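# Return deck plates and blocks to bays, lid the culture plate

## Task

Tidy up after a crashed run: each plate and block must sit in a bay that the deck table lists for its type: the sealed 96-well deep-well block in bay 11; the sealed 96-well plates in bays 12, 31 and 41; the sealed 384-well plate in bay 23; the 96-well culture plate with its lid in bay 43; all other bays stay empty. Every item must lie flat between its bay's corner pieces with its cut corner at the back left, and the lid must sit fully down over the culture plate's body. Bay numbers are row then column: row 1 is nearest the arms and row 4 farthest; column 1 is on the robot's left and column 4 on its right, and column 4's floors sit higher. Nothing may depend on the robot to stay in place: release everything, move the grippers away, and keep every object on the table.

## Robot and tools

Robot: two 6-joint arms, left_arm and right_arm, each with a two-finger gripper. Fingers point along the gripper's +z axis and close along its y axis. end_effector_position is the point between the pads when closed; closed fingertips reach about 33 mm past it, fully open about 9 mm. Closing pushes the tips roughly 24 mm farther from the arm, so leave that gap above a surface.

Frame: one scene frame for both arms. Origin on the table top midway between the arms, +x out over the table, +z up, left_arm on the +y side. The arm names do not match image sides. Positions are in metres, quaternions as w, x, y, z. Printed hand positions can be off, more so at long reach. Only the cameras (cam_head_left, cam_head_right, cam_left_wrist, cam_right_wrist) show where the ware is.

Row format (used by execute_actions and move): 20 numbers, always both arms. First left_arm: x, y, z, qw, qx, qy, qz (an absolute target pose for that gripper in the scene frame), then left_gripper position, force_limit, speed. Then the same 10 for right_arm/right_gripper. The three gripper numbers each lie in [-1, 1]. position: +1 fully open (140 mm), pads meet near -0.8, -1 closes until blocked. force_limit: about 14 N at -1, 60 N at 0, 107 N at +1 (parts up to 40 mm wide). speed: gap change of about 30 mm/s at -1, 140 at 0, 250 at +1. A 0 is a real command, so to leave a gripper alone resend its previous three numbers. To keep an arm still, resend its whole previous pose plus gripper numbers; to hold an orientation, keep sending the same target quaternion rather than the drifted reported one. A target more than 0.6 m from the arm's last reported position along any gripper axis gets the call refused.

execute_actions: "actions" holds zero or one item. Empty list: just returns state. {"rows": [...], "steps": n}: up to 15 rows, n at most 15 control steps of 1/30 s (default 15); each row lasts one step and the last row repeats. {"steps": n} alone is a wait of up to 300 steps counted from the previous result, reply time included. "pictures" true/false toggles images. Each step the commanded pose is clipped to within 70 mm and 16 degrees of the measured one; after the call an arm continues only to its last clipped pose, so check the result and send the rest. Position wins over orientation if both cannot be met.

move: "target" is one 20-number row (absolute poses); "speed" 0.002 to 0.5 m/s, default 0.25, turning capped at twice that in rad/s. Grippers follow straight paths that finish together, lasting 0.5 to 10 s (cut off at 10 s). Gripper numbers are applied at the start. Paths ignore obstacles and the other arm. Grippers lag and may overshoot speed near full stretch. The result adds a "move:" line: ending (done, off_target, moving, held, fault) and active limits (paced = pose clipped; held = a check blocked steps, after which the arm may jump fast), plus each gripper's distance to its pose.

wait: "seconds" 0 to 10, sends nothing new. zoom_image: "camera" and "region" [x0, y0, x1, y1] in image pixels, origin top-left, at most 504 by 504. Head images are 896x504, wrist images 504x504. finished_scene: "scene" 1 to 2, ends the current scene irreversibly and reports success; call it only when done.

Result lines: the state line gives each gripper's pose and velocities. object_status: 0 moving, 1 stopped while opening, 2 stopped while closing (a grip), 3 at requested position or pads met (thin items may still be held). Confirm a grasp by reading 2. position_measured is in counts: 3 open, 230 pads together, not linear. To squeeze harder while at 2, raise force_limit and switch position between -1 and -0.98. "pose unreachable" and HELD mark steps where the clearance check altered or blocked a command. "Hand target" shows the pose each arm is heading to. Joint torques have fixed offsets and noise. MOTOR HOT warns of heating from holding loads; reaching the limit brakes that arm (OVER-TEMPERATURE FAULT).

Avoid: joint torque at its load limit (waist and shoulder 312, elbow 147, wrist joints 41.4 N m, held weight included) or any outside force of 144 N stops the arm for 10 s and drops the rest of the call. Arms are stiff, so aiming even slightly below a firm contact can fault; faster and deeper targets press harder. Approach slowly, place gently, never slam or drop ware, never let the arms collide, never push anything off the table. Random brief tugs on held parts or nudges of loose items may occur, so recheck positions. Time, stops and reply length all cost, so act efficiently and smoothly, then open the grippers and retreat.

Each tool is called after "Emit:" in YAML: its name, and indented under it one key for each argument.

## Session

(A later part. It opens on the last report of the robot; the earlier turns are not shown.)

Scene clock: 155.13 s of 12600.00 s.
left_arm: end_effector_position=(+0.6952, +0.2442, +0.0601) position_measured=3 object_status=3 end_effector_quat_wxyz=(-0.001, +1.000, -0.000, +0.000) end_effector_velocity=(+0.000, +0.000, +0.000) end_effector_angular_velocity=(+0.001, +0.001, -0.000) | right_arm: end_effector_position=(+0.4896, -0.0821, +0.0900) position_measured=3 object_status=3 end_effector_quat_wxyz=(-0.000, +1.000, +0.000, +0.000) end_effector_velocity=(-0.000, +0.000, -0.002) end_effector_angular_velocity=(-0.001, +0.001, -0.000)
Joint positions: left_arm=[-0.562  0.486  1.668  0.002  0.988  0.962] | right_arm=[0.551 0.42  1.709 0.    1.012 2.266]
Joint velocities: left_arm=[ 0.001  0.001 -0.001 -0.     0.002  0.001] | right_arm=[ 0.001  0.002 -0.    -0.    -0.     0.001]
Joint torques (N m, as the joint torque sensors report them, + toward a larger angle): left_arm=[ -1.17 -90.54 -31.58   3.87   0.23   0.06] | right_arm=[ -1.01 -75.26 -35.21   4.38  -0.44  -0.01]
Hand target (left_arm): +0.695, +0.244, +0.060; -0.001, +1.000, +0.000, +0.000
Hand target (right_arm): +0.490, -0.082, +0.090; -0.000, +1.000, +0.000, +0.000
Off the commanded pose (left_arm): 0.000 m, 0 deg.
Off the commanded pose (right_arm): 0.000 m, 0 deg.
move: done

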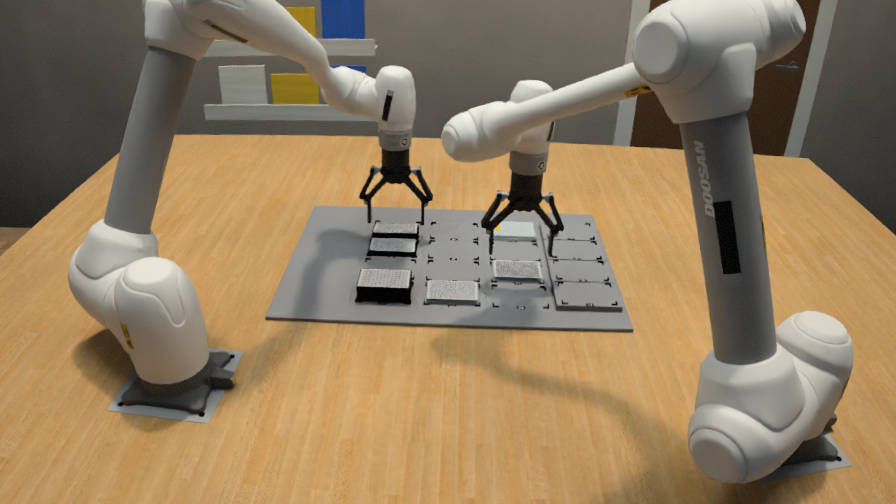

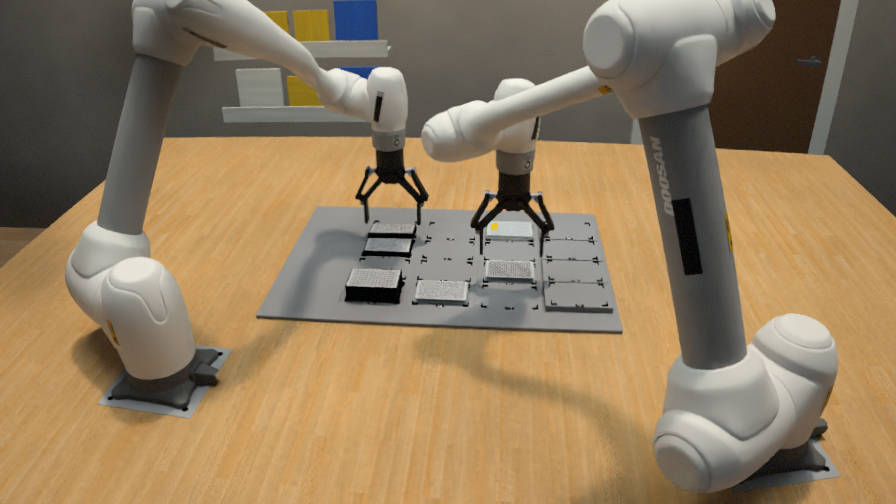

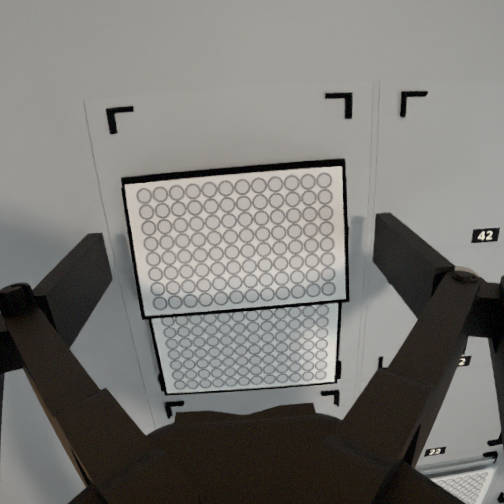

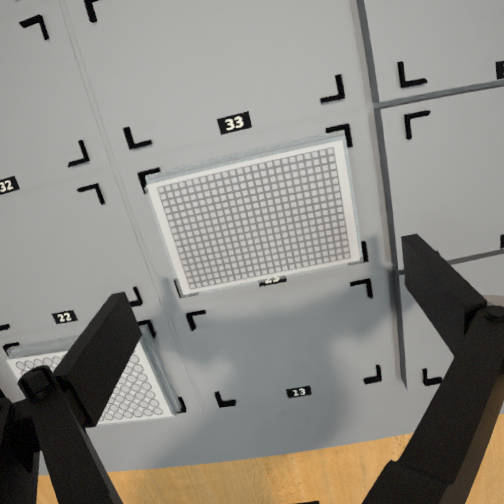

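Emit:
move:
  target: [0.691,0.244,0.036,0,0.9953,0.013,-0.096,1,-0.7,0,0.45,-0.2,0.15,0,1,0,0,1,-0.7,0]
  speed: 0.15

Emit:
execute_actions:
  actions:
    - {"rows":[[0.691,0.244,0.036,0,0.9953,0.013,-0.096,0.7,-0.7,-0.6,0.45,-0.2,0.15,0,1,0,0,1,-0.7,0]]}
  pictures: false

Emit:
move:
  target: [0.722,0.245,0.038,0,1,0.002,0,0.7,-0.7,-0.6,0.45,-0.2,0.15,0,1,0,0,1,-0.7,0]
  speed: 0.08

Scene clock: 166.50 s of 12600.00 s.
left_arm: end_effector_position=(+0.6910, +0.2441, +0.0359) position_measured=3 object_status=3 end_effector_quat_wxyz=(-0.000, +0.995, +0.013, -0.096) end_effector_velocity=(-0.000, -0.000, -0.000) end_effector_angular_velocity=(+0.001, +0.000, -0.000) | right_arm: end_effector_position=(+0.4503, -0.2000, +0.1501) position_measured=3 object_status=3 end_effector_quat_wxyz=(+0.000, +1.000, +0.000, +0.000) end_effector_velocity=(-0.001, -0.001, -0.000) end_effector_angular_velocity=(-0.000, +0.001, -0.000)
Joint positions: left_arm=[-0.519  0.581  1.574 -0.114  1.151  1.035] | right_arm=[ 0.446  0.219  1.867 -0.     1.056  2.161]
Joint velocities: left_arm=[-0.001  0.    -0.     0.     0.    -0.   ] | right_arm=[-0.001 -0.001  0.001  0.     0.    -0.001]
Joint torques (N m, as the joint torque sensors report them, + toward a larger angle): left_arm=[ -0.96 -95.9  -30.73   3.43   0.52  -0.33] | right_arm=[  0.98 -54.79 -36.88   4.23  -0.01  -0.55]
Hand target (left_arm): +0.691, +0.244, +0.036; -0.000, +0.995, +0.013, -0.096
Hand target (right_arm): +0.450, -0.200, +0.150; +0.000, +1.000, -0.000, -0.000
Off the commanded pose (left_arm): 0.000 m, 0 deg.
Off the commanded pose (right_arm): 0.000 m, 0 deg.
After step 90, 7.03 s passed at rest.
move: done

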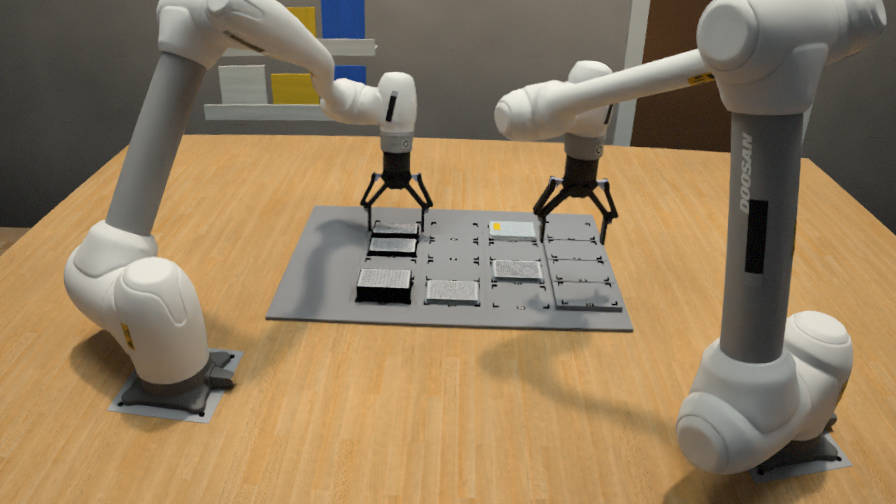

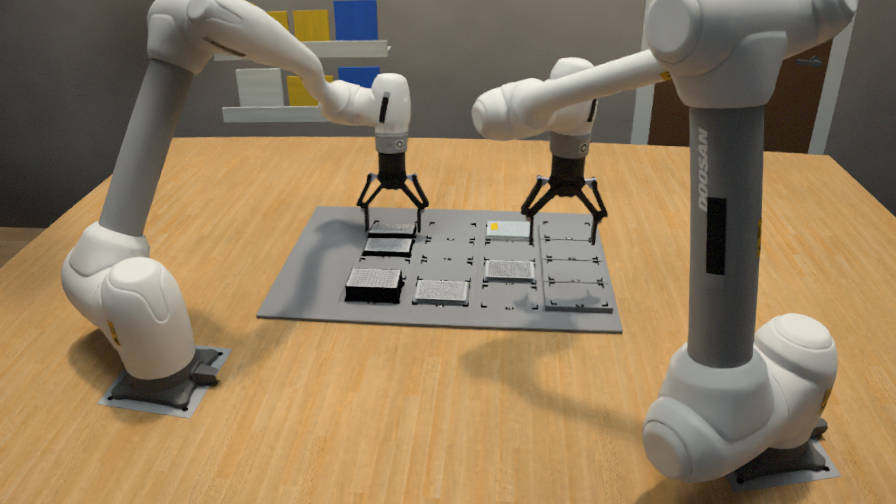

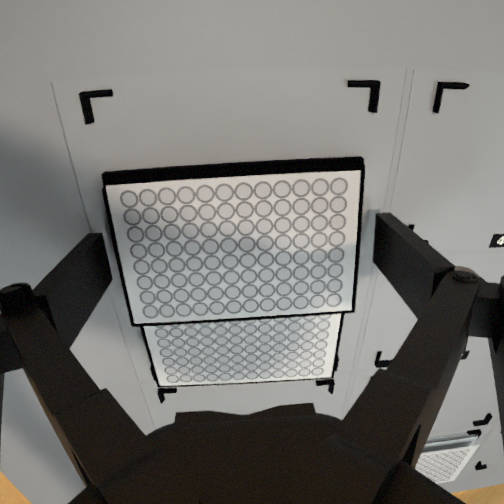

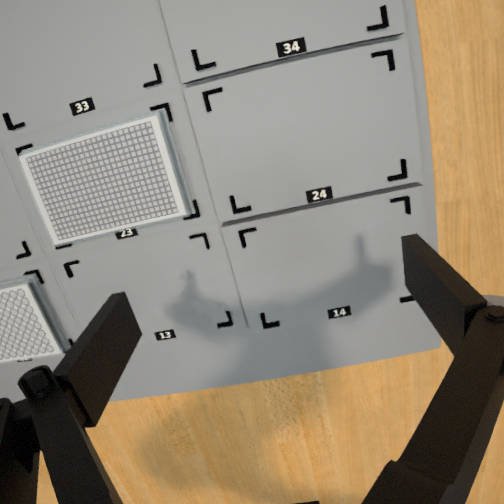

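Scene clock: 167.00 s of 12600.00 s.
left_arm: end_effector_position=(+0.6910, +0.2440, +0.0361) position_measured=30 object_status=2 end_effector_quat_wxyz=(+0.000, +0.995, +0.013, -0.096) end_effector_velocity=(+0.000, +0.001, -0.001) end_effector_angular_velocity=(+0.000, -0.000, +0.002) | right_arm: end_effector_position=(+0.4500, -0.2000, +0.1500) position_measured=3 object_status=3 end_effector_quat_wxyz=(+0.000, +1.000, +0.000, -0.000) end_effector_velocity=(+0.000, -0.001, -0.001) end_effector_angular_velocity=(-0.001, +0.001, -0.001)
Joint positions: left_arm=[-0.519  0.581  1.573 -0.115  1.151  1.035] | right_arm=[ 0.446  0.218  1.867 -0.     1.056  2.161]
Joint velocities: left_arm=[ 0.001  0.     0.001 -0.    -0.002 -0.001] | right_arm=[-0.001  0.001  0.    -0.    -0.    -0.   ]
Joint torques (N m, as the joint torque sensors report them, + toward a larger angle): left_arm=[ -3.63 -82.89 -24.49   2.87  -0.77  -0.42] | right_arm=[  2.99 -54.69 -36.19   4.15  -0.39  -0.6 ]
Hand target (left_arm): +0.691, +0.244, +0.036; -0.000, +0.995, +0.013, -0.096
Hand target (right_arm): +0.450, -0.200, +0.150; -0.000, +1.000, +0.000, -0.000
Off the commanded pose (left_arm): 0.000 m, 0 deg.
Off the commanded pose (right_arm): 0.000 m, 0 deg.
Steps of this call (steps 1 to 15: all 15 steps of this action). Readings (end_effector_position | what the end effector reports):
1: left_arm (+0.6910, +0.2441, +0.0359) | right_arm (+0.4502, -0.2001, +0.1501) | left_arm position_measured=3 object_status=0 | right_arm position_measured=3 object_status=3
2: left_arm (+0.6910, +0.2441, +0.0359) | right_arm (+0.4502, -0.2001, +0.1500) | left_arm position_measured=5 object_status=0 | right_arm position_measured=3 object_status=3
4: left_arm (+0.6910, +0.2440, +0.0359) | right_arm (+0.4500, -0.2001, +0.1500) | left_arm position_measured=13 object_status=0 | right_arm position_measured=3 object_status=3
8: left_arm (+0.6911, +0.2440, +0.0361) | right_arm (+0.4500, -0.2001, +0.1500) | left_arm position_measured=29 object_status=0 | right_arm position_measured=3 object_status=3
15: the state above

Scene clock: 168.73 s of 12600.00 s.
left_arm: end_effector_position=(+0.7220, +0.2449, +0.0382) position_measured=31 object_status=2 end_effector_quat_wxyz=(+0.000, +1.000, +0.002, -0.000) end_effector_velocity=(+0.001, -0.000, -0.000) end_effector_angular_velocity=(-0.001, -0.005, -0.000) | right_arm: end_effector_position=(+0.4500, -0.2000, +0.1500) position_measured=3 object_status=3 end_effector_quat_wxyz=(-0.000, +1.000, +0.000, -0.000) end_effector_velocity=(+0.001, -0.000, -0.000) end_effector_angular_velocity=(-0.000, +0.000, -0.001)
Joint positions: left_arm=[-0.541  0.536  1.632 -0.     0.973  0.98 ] | right_arm=[0.446 0.218 1.867 0.    1.056 2.162]
Joint velocities: left_arm=[-0.001 -0.001  0.002  0.002 -0.006 -0.002] | right_arm=[-0.001  0.001 -0.    -0.    -0.    -0.   ]
Joint torques (N m, as the joint torque sensors report them, + toward a larger angle): left_arm=[ -0.63 -91.35 -30.82   3.63   0.21   0.06] | right_arm=[  0.47 -57.43 -36.69   4.44  -0.17  -0.42]
Hand target (left_arm): +0.722, +0.245, +0.038; +0.000, +1.000, +0.002, -0.000
Hand target (right_arm): +0.450, -0.200, +0.150; -0.000, +1.000, -0.000, +0.000
Off the commanded pose (left_arm): 0.000 m, 0 deg.
Off the commanded pose (right_arm): 0.000 m, 0 deg.
move: done

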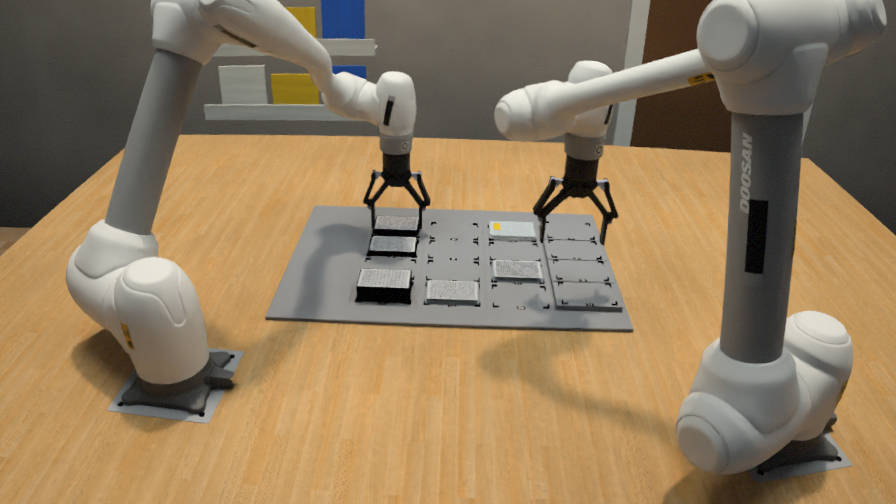

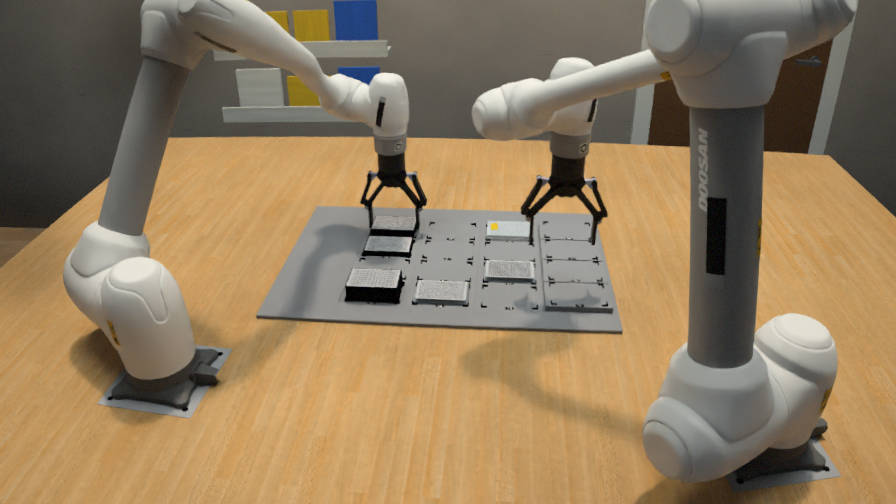

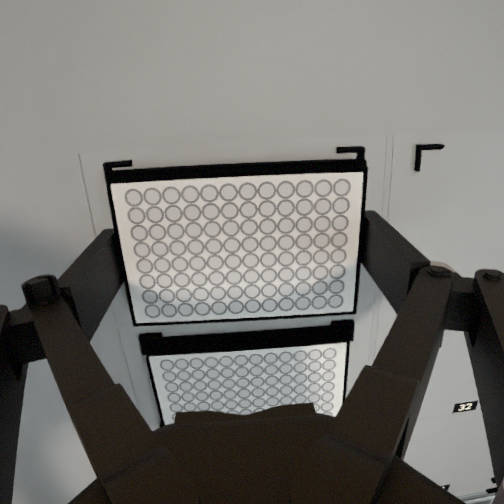

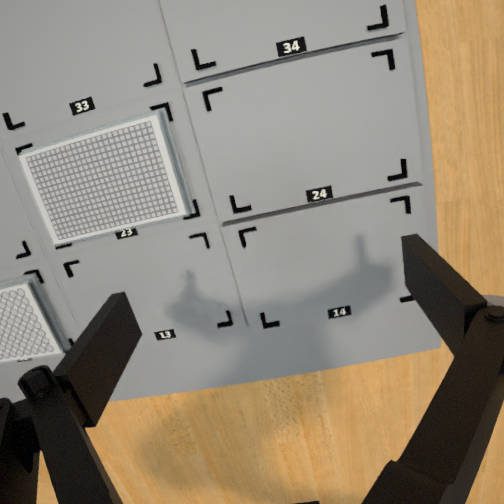

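Emit:
move:
  target: [0.7228,0.246,0.0325,0,1,0.008,0,0.7,-0.7,-0.6,0.45,-0.2,0.15,0,1,0,0,1,-0.7,0]
  speed: 0.02

Emit:
zoom_image:
  camera: "cam_left_wrist"
  region: [80,120,400,350]

Scene clock: 173.33 s of 12600.00 s.
left_arm: end_effector_position=(+0.7228, +0.2460, +0.0325) position_measured=31 object_status=2 end_effector_quat_wxyz=(+0.000, +1.000, +0.008, -0.000) end_effector_velocity=(+0.001, +0.000, -0.000) end_effector_angular_velocity=(-0.000, -0.001, +0.002) | right_arm: end_effector_position=(+0.4500, -0.2000, +0.1500) position_measured=3 object_status=3 end_effector_quat_wxyz=(-0.000, +1.000, +0.000, -0.000) end_effector_velocity=(-0.001, -0.000, -0.001) end_effector_angular_velocity=(-0.001, +0.002, +0.000)
Joint positions: left_arm=[-0.54   0.542  1.636 -0.     0.964  0.969] | right_arm=[0.446 0.218 1.867 0.    1.056 2.162]
Joint velocities: left_arm=[ 0.     0.001 -0.     0.    -0.001 -0.002] | right_arm=[ 0.     0.001  0.002  0.     0.    -0.   ]
Joint torques (N m, as the joint torque sensors report them, + toward a larger angle): left_arm=[ -0.39 -93.06 -30.76   3.78   0.58   0.04] | right_arm=[  0.29 -57.19 -35.97   3.71   0.1   -0.19]
Hand target (left_arm): +0.723, +0.246, +0.032; +0.000, +1.000, +0.008, -0.000
Hand target (right_arm): +0.450, -0.200, +0.150; -0.000, +1.000, +0.000, +0.000
Off the commanded pose (left_arm): 0.000 m, 0 deg.
Off the commanded pose (right_arm): 0.000 m, 0 deg.
After step 90, 0.90 s passed at rest.
move: done

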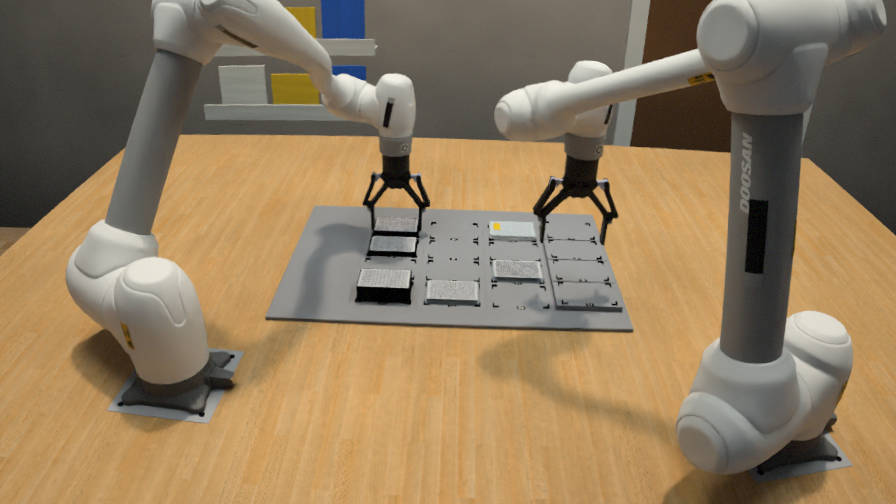

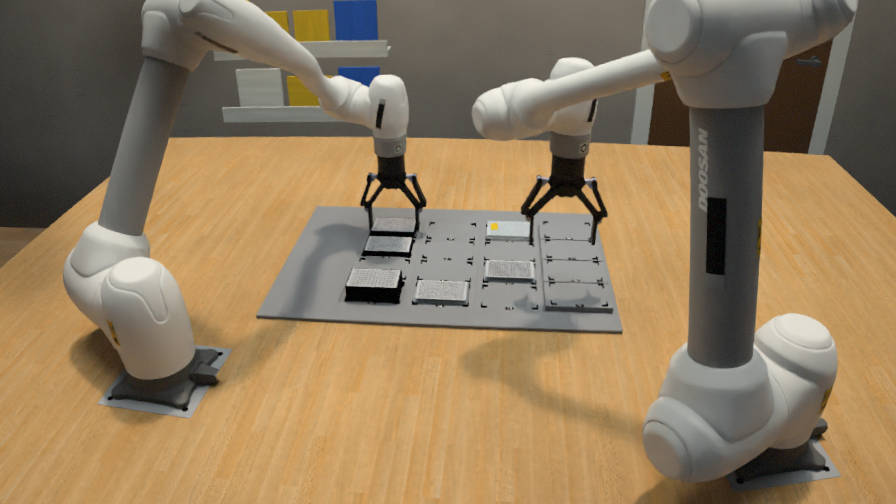

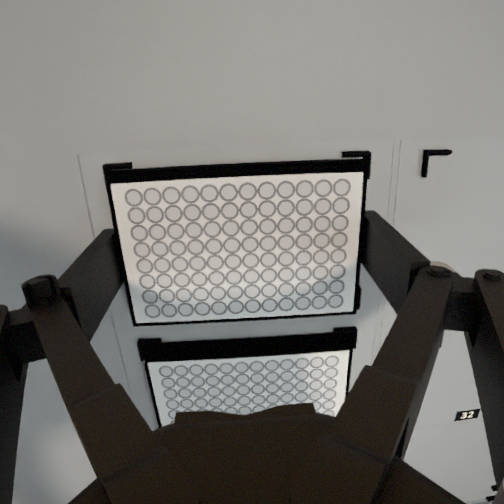

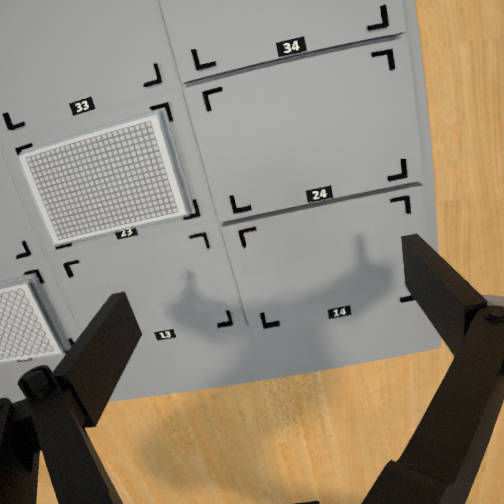

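Region (80, 120, 400, 350) of cam_left_wrist's 504x504 image, scaled by 1.575, with more detail than that image has; it fills the top 362 rows of this view, and the rest is white.

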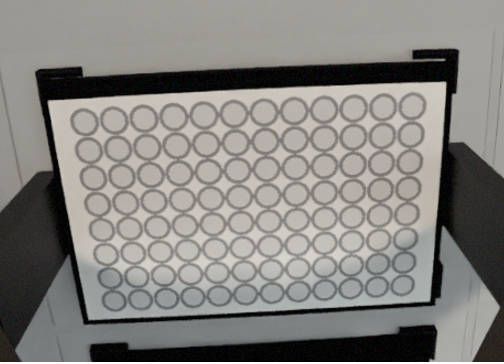

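Emit:
move:
  target: [0.7228,0.2454,0.030,0,1,0.011,0,0.7,-0.7,-0.6,0.45,-0.2,0.15,0,1,0,0,1,-0.7,0]
  speed: 0.01

Emit:
execute_actions:
  actions:
    - {"rows":[[0.7228,0.2454,0.030,0,1,0.011,0,1,-0.7,0,0.45,-0.2,0.15,0,1,0,0,1,-0.7,0]]}

Emit:
zoom_image:
  camera: "cam_left_wrist"
  region: [80,120,400,350]

Scene clock: 180.17 s of 12600.00 s.
left_arm: end_effector_position=(+0.7228, +0.2454, +0.0300) position_measured=31 object_status=2 end_effector_quat_wxyz=(+0.000, +1.000, +0.011, +0.000) end_effector_velocity=(-0.000, -0.000, -0.001) end_effector_angular_velocity=(+0.001, +0.000, +0.000) | right_arm: end_effector_position=(+0.4500, -0.2000, +0.1500) position_measured=3 object_status=3 end_effector_quat_wxyz=(-0.000, +1.000, -0.000, -0.000) end_effector_velocity=(-0.001, -0.001, -0.001) end_effector_angular_velocity=(-0.001, +0.001, +0.000)
Joint positions: left_arm=[-0.54   0.544  1.637 -0.     0.961  0.963] | right_arm=[0.446 0.218 1.867 0.    1.056 2.162]
Joint velocities: left_arm=[-0.001  0.     0.001  0.001 -0.    -0.001] | right_arm=[ 0.    -0.     0.002 -0.    -0.     0.   ]
Joint torques (N m, as the joint torque sensors report them, + toward a larger angle): left_arm=[ -1.13 -90.58 -29.49   3.82   0.27  -0.21] | right_arm=[  1.59 -60.76 -37.73   3.94  -0.24  -0.1 ]
Hand target (left_arm): +0.723, +0.245, +0.030; +0.000, +1.000, +0.011, -0.000
Hand target (right_arm): +0.450, -0.200, +0.150; -0.000, +1.000, -0.000, +0.000
Off the commanded pose (left_arm): 0.000 m, 0 deg.
Off the commanded pose (right_arm): 0.000 m, 0 deg.
After step 90, 3.13 s passed at rest.
move: done

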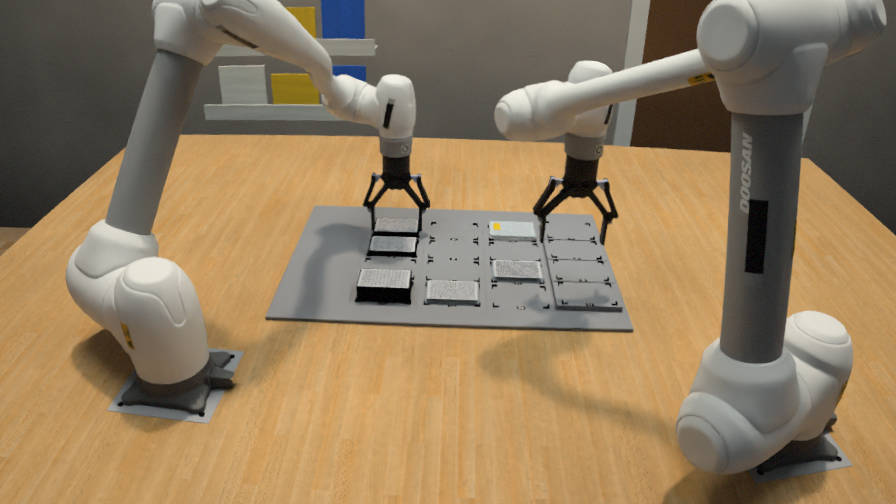

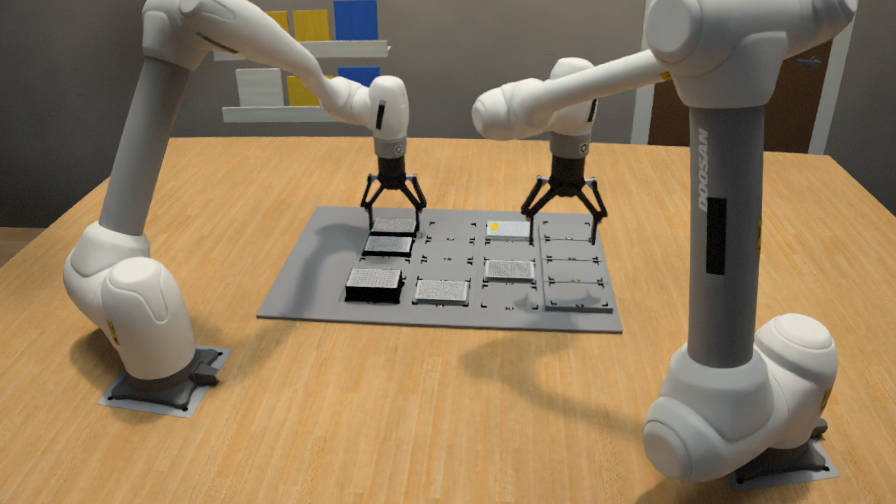

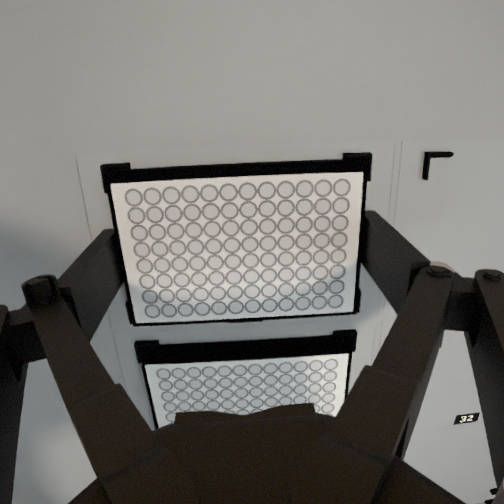

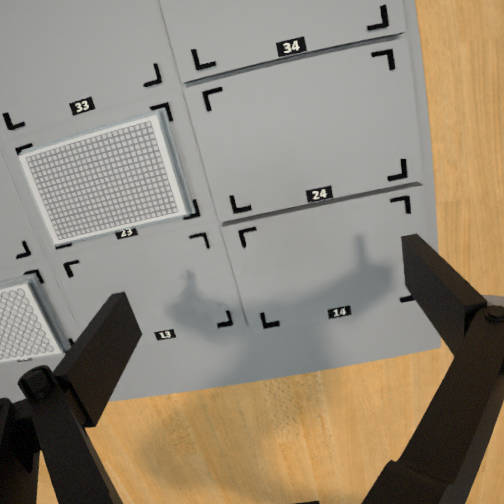

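Scene clock: 180.67 s of 12600.00 s.
left_arm: end_effector_position=(+0.7228, +0.2454, +0.0300) position_measured=3 object_status=3 end_effector_quat_wxyz=(-0.000, +1.000, +0.011, -0.000) end_effector_velocity=(+0.000, -0.001, +0.000) end_effector_angular_velocity=(-0.001, -0.001, +0.000) | right_arm: end_effector_position=(+0.4500, -0.2000, +0.1500) position_measured=3 object_status=3 end_effector_quat_wxyz=(-0.000, +1.000, +0.000, -0.000) end_effector_velocity=(-0.001, +0.000, -0.001) end_effector_angular_velocity=(-0.000, +0.002, +0.000)
Joint positions: left_arm=[-0.54   0.544  1.637 -0.     0.961  0.963] | right_arm=[0.446 0.218 1.867 0.    1.056 2.162]
Joint velocities: left_arm=[-0.    -0.    -0.    -0.    -0.001 -0.   ] | right_arm=[0.001 0.001 0.    0.001 0.    0.   ]
Joint torques (N m, as the joint torque sensors report them, + toward a larger angle): left_arm=[ -1.19 -92.93 -30.41   3.75   0.25  -0.27] | right_arm=[  0.29 -56.84 -37.43   3.88  -0.1   -0.51]
Hand target (left_arm): +0.723, +0.245, +0.030; +0.000, +1.000, +0.011, -0.000
Hand target (right_arm): +0.450, -0.200, +0.150; -0.000, +1.000, +0.000, +0.000
Off the commanded pose (left_arm): 0.000 m, 0 deg.
Off the commanded pose (right_arm): 0.000 m, 0 deg.
Steps of this call (steps 1 to 15: all 15 steps of this action). Readings (end_effector_position | what the end effector reports):
1: left_arm (+0.7228, +0.2454, +0.0300) | right_arm (+0.4500, -0.2000, +0.1500) | left_arm position_measured=31 object_status=0 | right_arm position_measured=3 object_status=3
2: left_arm (+0.7228, +0.2454, +0.0300) | right_arm (+0.4500, -0.2000, +0.1500) | left_arm position_measured=30 object_status=0 | right_arm position_measured=3 object_status=3
4: left_arm (+0.7228, +0.2454, +0.0300) | right_arm (+0.4500, -0.2000, +0.1500) | left_arm position_measured=11 object_status=0 | right_arm position_measured=3 object_status=3
8: left_arm (+0.7228, +0.2454, +0.0300) | right_arm (+0.4500, -0.2000, +0.1500) | left_arm position_measured=3 object_status=0 | right_arm position_measured=3 object_status=3
15: the state above

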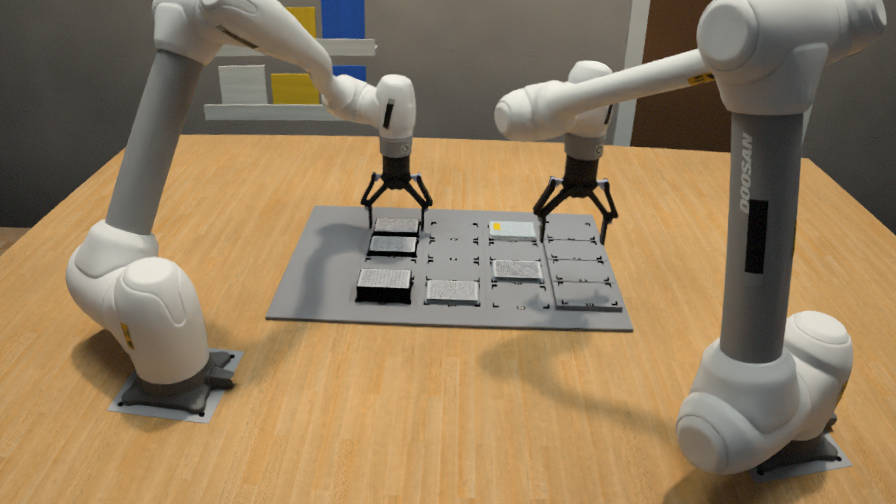

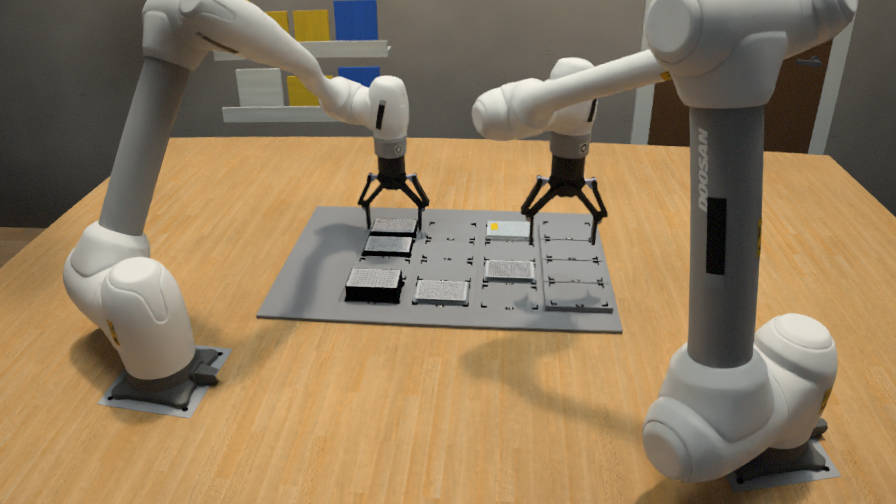

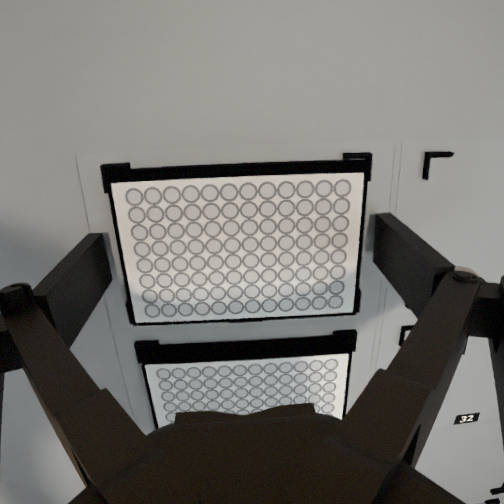

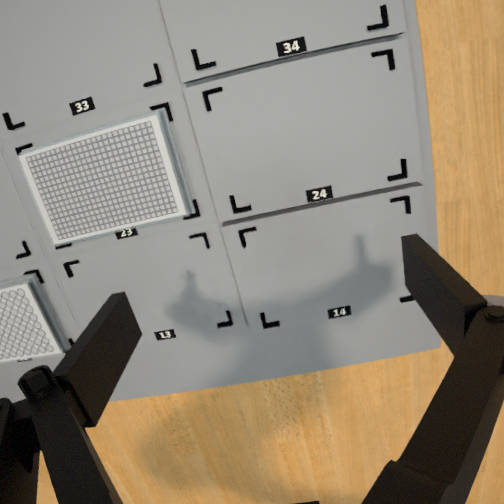

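Region (80, 120, 400, 350) of cam_left_wrist's 504x504 image, scaled by 1.575, with more detail than that image has; it fills the top 362 rows of this view, and the rest is white.

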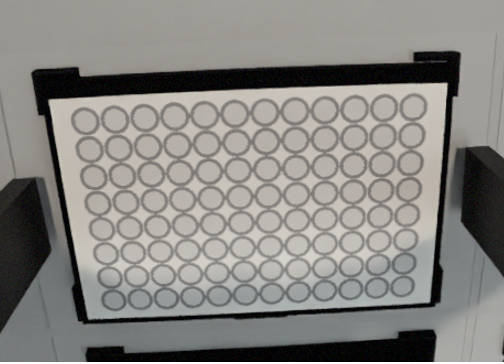

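Front right is perched; grip lightly and slide +x.

Emit:
execute_actions:
  actions:
    - {"rows":[[0.7228,0.2454,0.030,0,1,0.002,0,0.7,-1,-0.6,0.45,-0.2,0.15,0,1,0,0,1,-0.7,0]]}
  pictures: false

Emit:
execute_actions:
  actions:
    - {"rows":[[0.7243,0.2454,0.0295,0,1,0.006,0,0.7,-1,-0.6,0.45,-0.2,0.15,0,1,0,0,1,-0.7,0]]}
  pictures: false

Emit:
execute_actions:
  actions:
    - {"rows":[[0.7243,0.2454,0.030,0,1,0.006,0,1,-1,0,0.45,-0.2,0.15,0,1,0,0,1,-0.7,0]]}

Emit:
move:
  target: [0.66,0.2454,0.13,0,1,0,0,1,-1,0,0.45,-0.2,0.15,0,1,0,0,1,-0.7,0]

Emit:
zoom_image:
  camera: "cam_left_wrist"
  region: [100,20,380,300]

Scene clock: 189.73 s of 12600.00 s.
left_arm: end_effector_position=(+0.7229, +0.2454, +0.0301) position_measured=29 object_status=2 end_effector_quat_wxyz=(+0.000, +1.000, +0.002, +0.000) end_effector_velocity=(+0.000, -0.001, +0.000) end_effector_angular_velocity=(-0.002, -0.001, +0.000) | right_arm: end_effector_position=(+0.4500, -0.2000, +0.1500) position_measured=3 object_status=3 end_effector_quat_wxyz=(-0.000, +1.000, -0.000, -0.000) end_effector_velocity=(-0.000, +0.000, -0.000) end_effector_angular_velocity=(+0.000, +0.000, +0.000)
Joint positions: left_arm=[-0.54   0.544  1.637  0.     0.961  0.981] | right_arm=[0.446 0.218 1.867 0.    1.056 2.162]
Joint velocities: left_arm=[-0.    -0.    -0.    -0.001 -0.001  0.   ] | right_arm=[ 0. -0.  0.  0. -0.  0.]
Joint torques (N m, as the joint torque sensors report them, + toward a larger angle): left_arm=[ -1.67 -86.86 -27.87   3.74   0.21  -0.26] | right_arm=[  2.33 -60.84 -36.48   4.1   -0.08  -0.23]
Hand target (left_arm): +0.723, +0.245, +0.030; -0.000, +1.000, +0.002, +0.000
Hand target (right_arm): +0.450, -0.200, +0.150; -0.000, +1.000, -0.000, +0.000
Off the commanded pose (left_arm): 0.000 m, 0 deg.
Off the commanded pose (right_arm): 0.000 m, 0 deg.
Steps of this call (steps 1 to 90: nothing new was sent; then 5.57 s passed at rest; steps 91 to 105: all 15 steps of this action). Readings (end_effector_position | what the end effector reports):
91: left_arm (+0.7228, +0.2454, +0.0300) | right_arm (+0.4500, -0.2000, +0.1500) | left_arm position_measured=3 object_status=0 | right_arm position_measured=3 object_status=3
92: left_arm (+0.7228, +0.2454, +0.0300) | right_arm (+0.4500, -0.2000, +0.1500) | left_arm position_measured=5 object_status=0 | right_arm position_measured=3 object_status=3
94: left_arm (+0.7228, +0.2454, +0.0300) | right_arm (+0.4500, -0.2000, +0.1500) | left_arm position_measured=13 object_status=0 | right_arm position_measured=3 object_status=3
98: left_arm (+0.7229, +0.2454, +0.0301) | right_arm (+0.4500, -0.2000, +0.1500) | left_arm position_measured=28 object_status=0 | right_arm position_measured=3 object_status=3
105: the state above

Scene clock: 190.23 s of 12600.00 s.
left_arm: end_effector_position=(+0.7243, +0.2454, +0.0295) position_measured=29 object_status=2 end_effector_quat_wxyz=(-0.000, +1.000, +0.006, -0.000) end_effector_velocity=(-0.000, -0.001, +0.000) end_effector_angular_velocity=(-0.001, -0.000, -0.000) | right_arm: end_effector_position=(+0.4500, -0.2000, +0.1500) position_measured=3 object_status=3 end_effector_quat_wxyz=(-0.000, +1.000, -0.000, -0.000) end_effector_velocity=(-0.000, -0.001, +0.000) end_effector_angular_velocity=(-0.001, -0.001, +0.001)
Joint positions: left_arm=[-0.539  0.547  1.634  0.     0.961  0.974] | right_arm=[0.446 0.218 1.867 0.    1.056 2.162]
Joint velocities: left_arm=[-0.    -0.     0.    -0.001 -0.001  0.   ] | right_arm=[-0.    -0.002  0.001 -0.001 -0.     0.   ]
Joint torques (N m, as the joint torque sensors report them, + toward a larger angle): left_arm=[  6.8  -87.8  -33.05   6.47  -2.78  -0.67] | right_arm=[ -0.55 -58.04 -36.42   4.12  -0.51  -0.9 ]
Hand target (left_arm): +0.724, +0.245, +0.030; -0.000, +1.000, +0.006, +0.000
Hand target (right_arm): +0.450, -0.200, +0.150; -0.000, +1.000, +0.000, +0.000
Off the commanded pose (left_arm): 0.000 m, 0 deg.
Off the commanded pose (right_arm): 0.000 m, 0 deg.
Steps of this call (steps 1 to 15: all 15 steps of this action). Readings (end_effector_position | what the end effector reports):
1: left_arm (+0.7229, +0.2454, +0.0301) | right_arm (+0.4500, -0.2000, +0.1500) | left_arm position_measured=29 object_status=2 | right_arm position_measured=3 object_status=3
2: left_arm (+0.7232, +0.2452, +0.0299) | right_arm (+0.4500, -0.2000, +0.1500) | left_arm position_measured=29 object_status=2 | right_arm position_measured=3 object_status=3
4: left_arm (+0.7238, +0.2453, +0.0296) | right_arm (+0.4500, -0.2000, +0.1500) | left_arm position_measured=29 object_status=2 | right_arm position_measured=3 object_status=3
8: left_arm (+0.7242, +0.2454, +0.0295) | right_arm (+0.4500, -0.2000, +0.1500) | left_arm position_measured=29 object_status=2 | right_arm position_measured=3 object_status=3
15: the state above

Scene clock: 190.73 s of 12600.00 s.
left_arm: end_effector_position=(+0.7243, +0.2455, +0.0300) position_measured=3 object_status=3 end_effector_quat_wxyz=(-0.000, +1.000, +0.006, +0.000) end_effector_velocity=(+0.000, +0.000, -0.000) end_effector_angular_velocity=(+0.001, +0.000, -0.001) | right_arm: end_effector_position=(+0.4500, -0.2000, +0.1500) position_measured=3 object_status=3 end_effector_quat_wxyz=(-0.000, +1.000, -0.000, -0.000) end_effector_velocity=(+0.000, +0.000, +0.000) end_effector_angular_velocity=(+0.001, +0.000, -0.001)
Joint positions: left_arm=[-0.539  0.546  1.634  0.     0.962  0.974] | right_arm=[0.446 0.218 1.867 0.    1.056 2.162]
Joint velocities: left_arm=[ 0.     0.    -0.     0.     0.001  0.001] | right_arm=[-0.     0.    -0.     0.002 -0.     0.   ]
Joint torques (N m, as the joint torque sensors report them, + toward a larger angle): left_arm=[ -0.83 -93.43 -31.03   3.58   0.34  -0.43] | right_arm=[  1.46 -57.77 -37.82   3.79  -0.21  -0.24]
Hand target (left_arm): +0.724, +0.245, +0.030; -0.000, +1.000, +0.006, +0.000
Hand target (right_arm): +0.450, -0.200, +0.150; -0.000, +1.000, +0.000, +0.000
Off the commanded pose (left_arm): 0.000 m, 0 deg.
Off the commanded pose (right_arm): 0.000 m, 0 deg.
Steps of this call (steps 1 to 15: all 15 steps of this action). Readings (end_effector_position | what the end effector reports):
1: left_arm (+0.7243, +0.2454, +0.0295) | right_arm (+0.4500, -0.2000, +0.1500) | left_arm position_measured=29 object_status=0 | right_arm position_measured=3 object_status=3
2: left_arm (+0.7244, +0.2454, +0.0296) | right_arm (+0.4500, -0.2000, +0.1500) | left_arm position_measured=29 object_status=0 | right_arm position_measured=3 object_status=3
4: left_arm (+0.7244, +0.2455, +0.0297) | right_arm (+0.4500, -0.2000, +0.1500) | left_arm position_measured=9 object_status=0 | right_arm position_measured=3 object_status=3
8: left_arm (+0.7243, +0.2455, +0.0299) | right_arm (+0.4500, -0.2000, +0.1500) | left_arm position_measured=3 object_status=0 | right_arm position_measured=3 object_status=3
15: the state above

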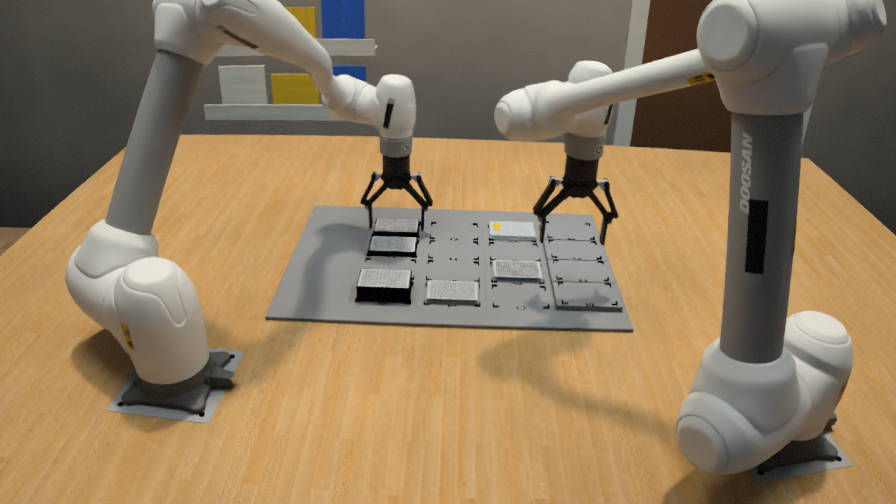

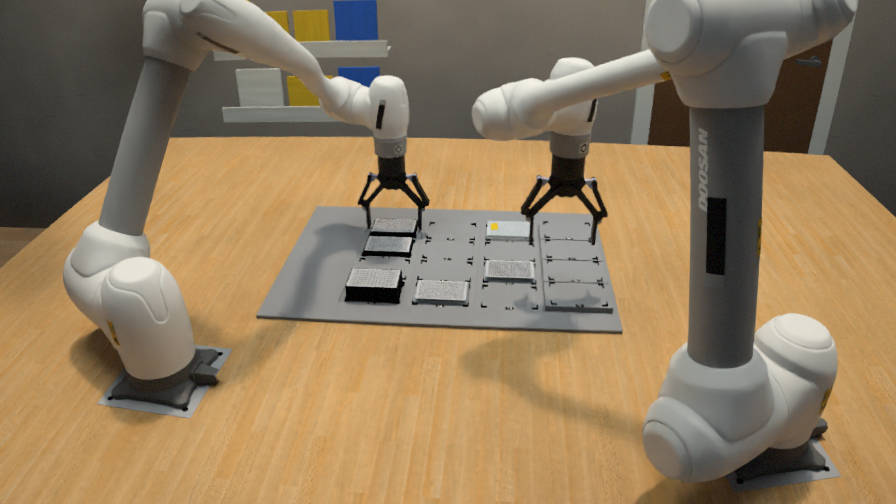

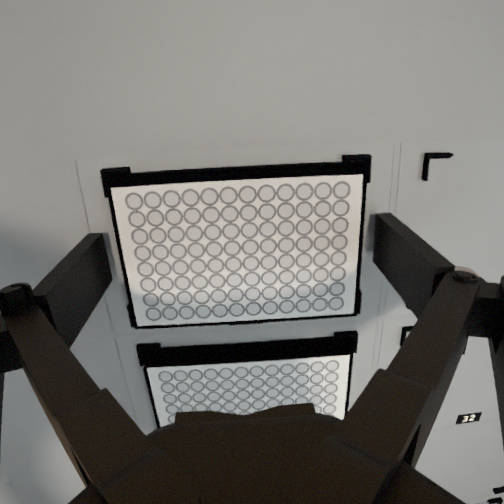

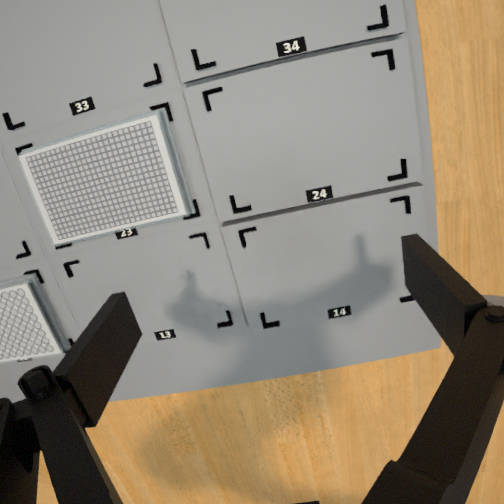

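Scene clock: 191.93 s of 12600.00 s.
left_arm: end_effector_position=(+0.6599, +0.2455, +0.1299) position_measured=3 object_status=3 end_effector_quat_wxyz=(+0.000, +1.000, +0.000, -0.000) end_effector_velocity=(+0.000, -0.000, +0.001) end_effector_angular_velocity=(-0.002, -0.001, +0.001) | right_arm: end_effector_position=(+0.4500, -0.2000, +0.1500) position_measured=3 object_status=3 end_effector_quat_wxyz=(-0.000, +1.000, -0.000, -0.000) end_effector_velocity=(+0.000, -0.000, -0.000) end_effector_angular_velocity=(-0.001, +0.000, +0.000)
Joint positions: left_arm=[-0.588  0.386  1.678 -0.     1.078  0.937] | right_arm=[0.446 0.218 1.867 0.    1.056 2.162]
Joint velocities: left_arm=[ 0.    -0.001 -0.    -0.001 -0.    -0.001] | right_arm=[-0.     0.001  0.    -0.     0.    -0.   ]
Joint torques (N m, as the joint torque sensors report them, + toward a larger angle): left_arm=[ -1.05 -82.17 -33.24   3.91   0.51  -0.36] | right_arm=[  2.77 -56.24 -36.55   3.9    0.06  -0.48]
Hand target (left_arm): +0.660, +0.246, +0.130; +0.000, +1.000, +0.000, +0.000
Hand target (right_arm): +0.450, -0.200, +0.150; -0.000, +1.000, +0.000, +0.000
Off the commanded pose (left_arm): 0.000 m, 0 deg.
Off the commanded pose (right_arm): 0.000 m, 0 deg.
move: done

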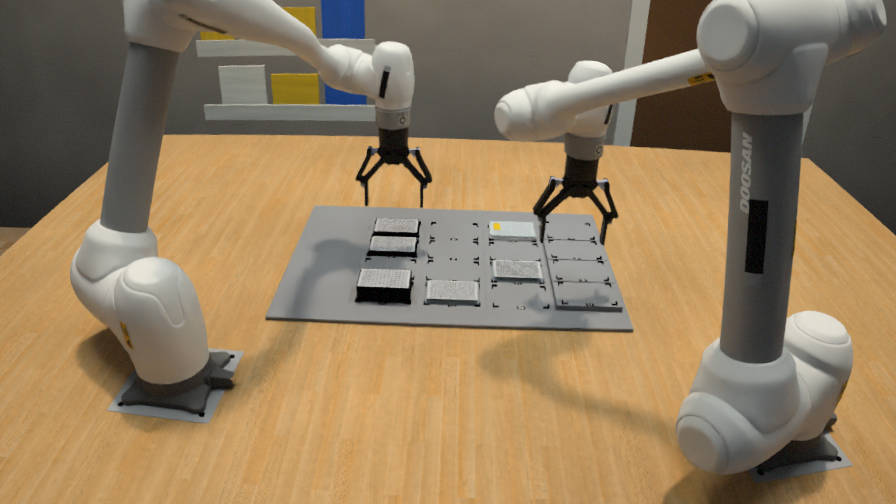

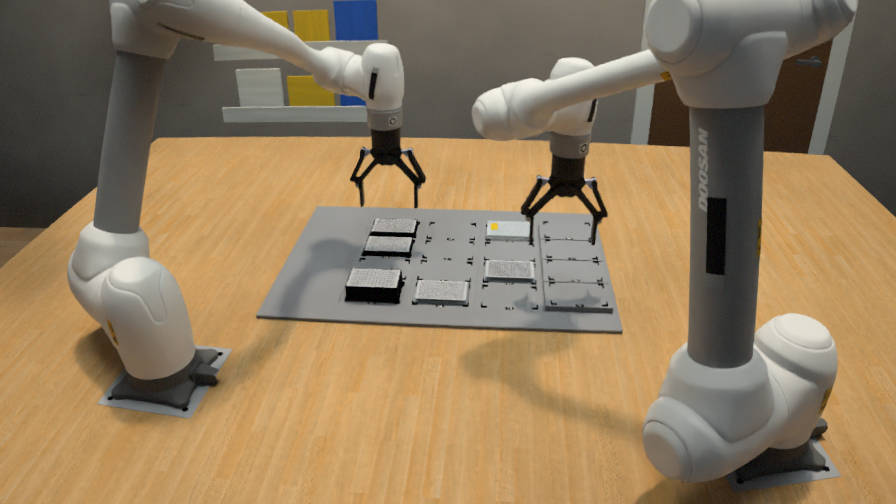

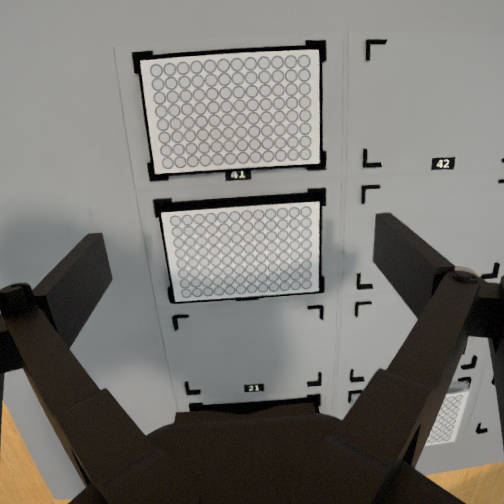

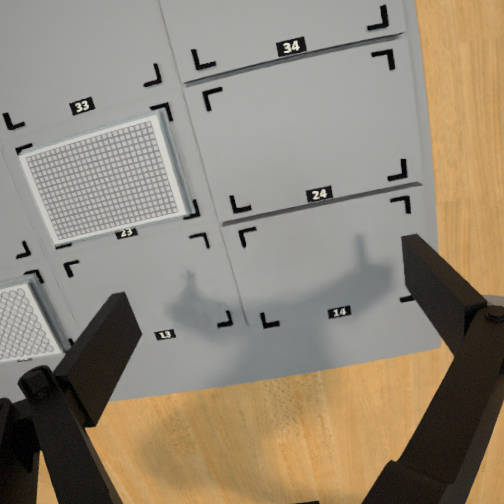

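Region (100, 20, 380, 300) of cam_left_wrist's 504x504 image, scaled by 1.800, with more detail than that image has.

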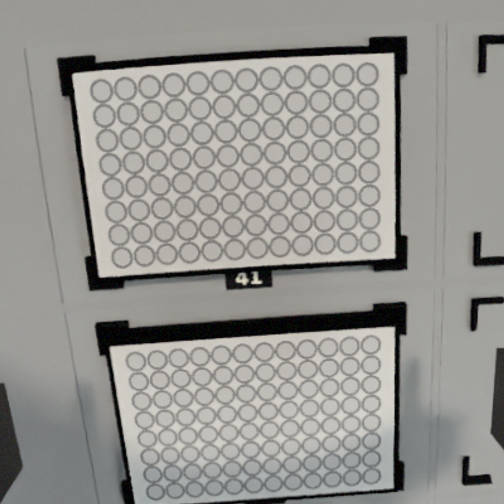

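Emit:
finished_scene:
  scene: 1

The scene is finished: the task was done.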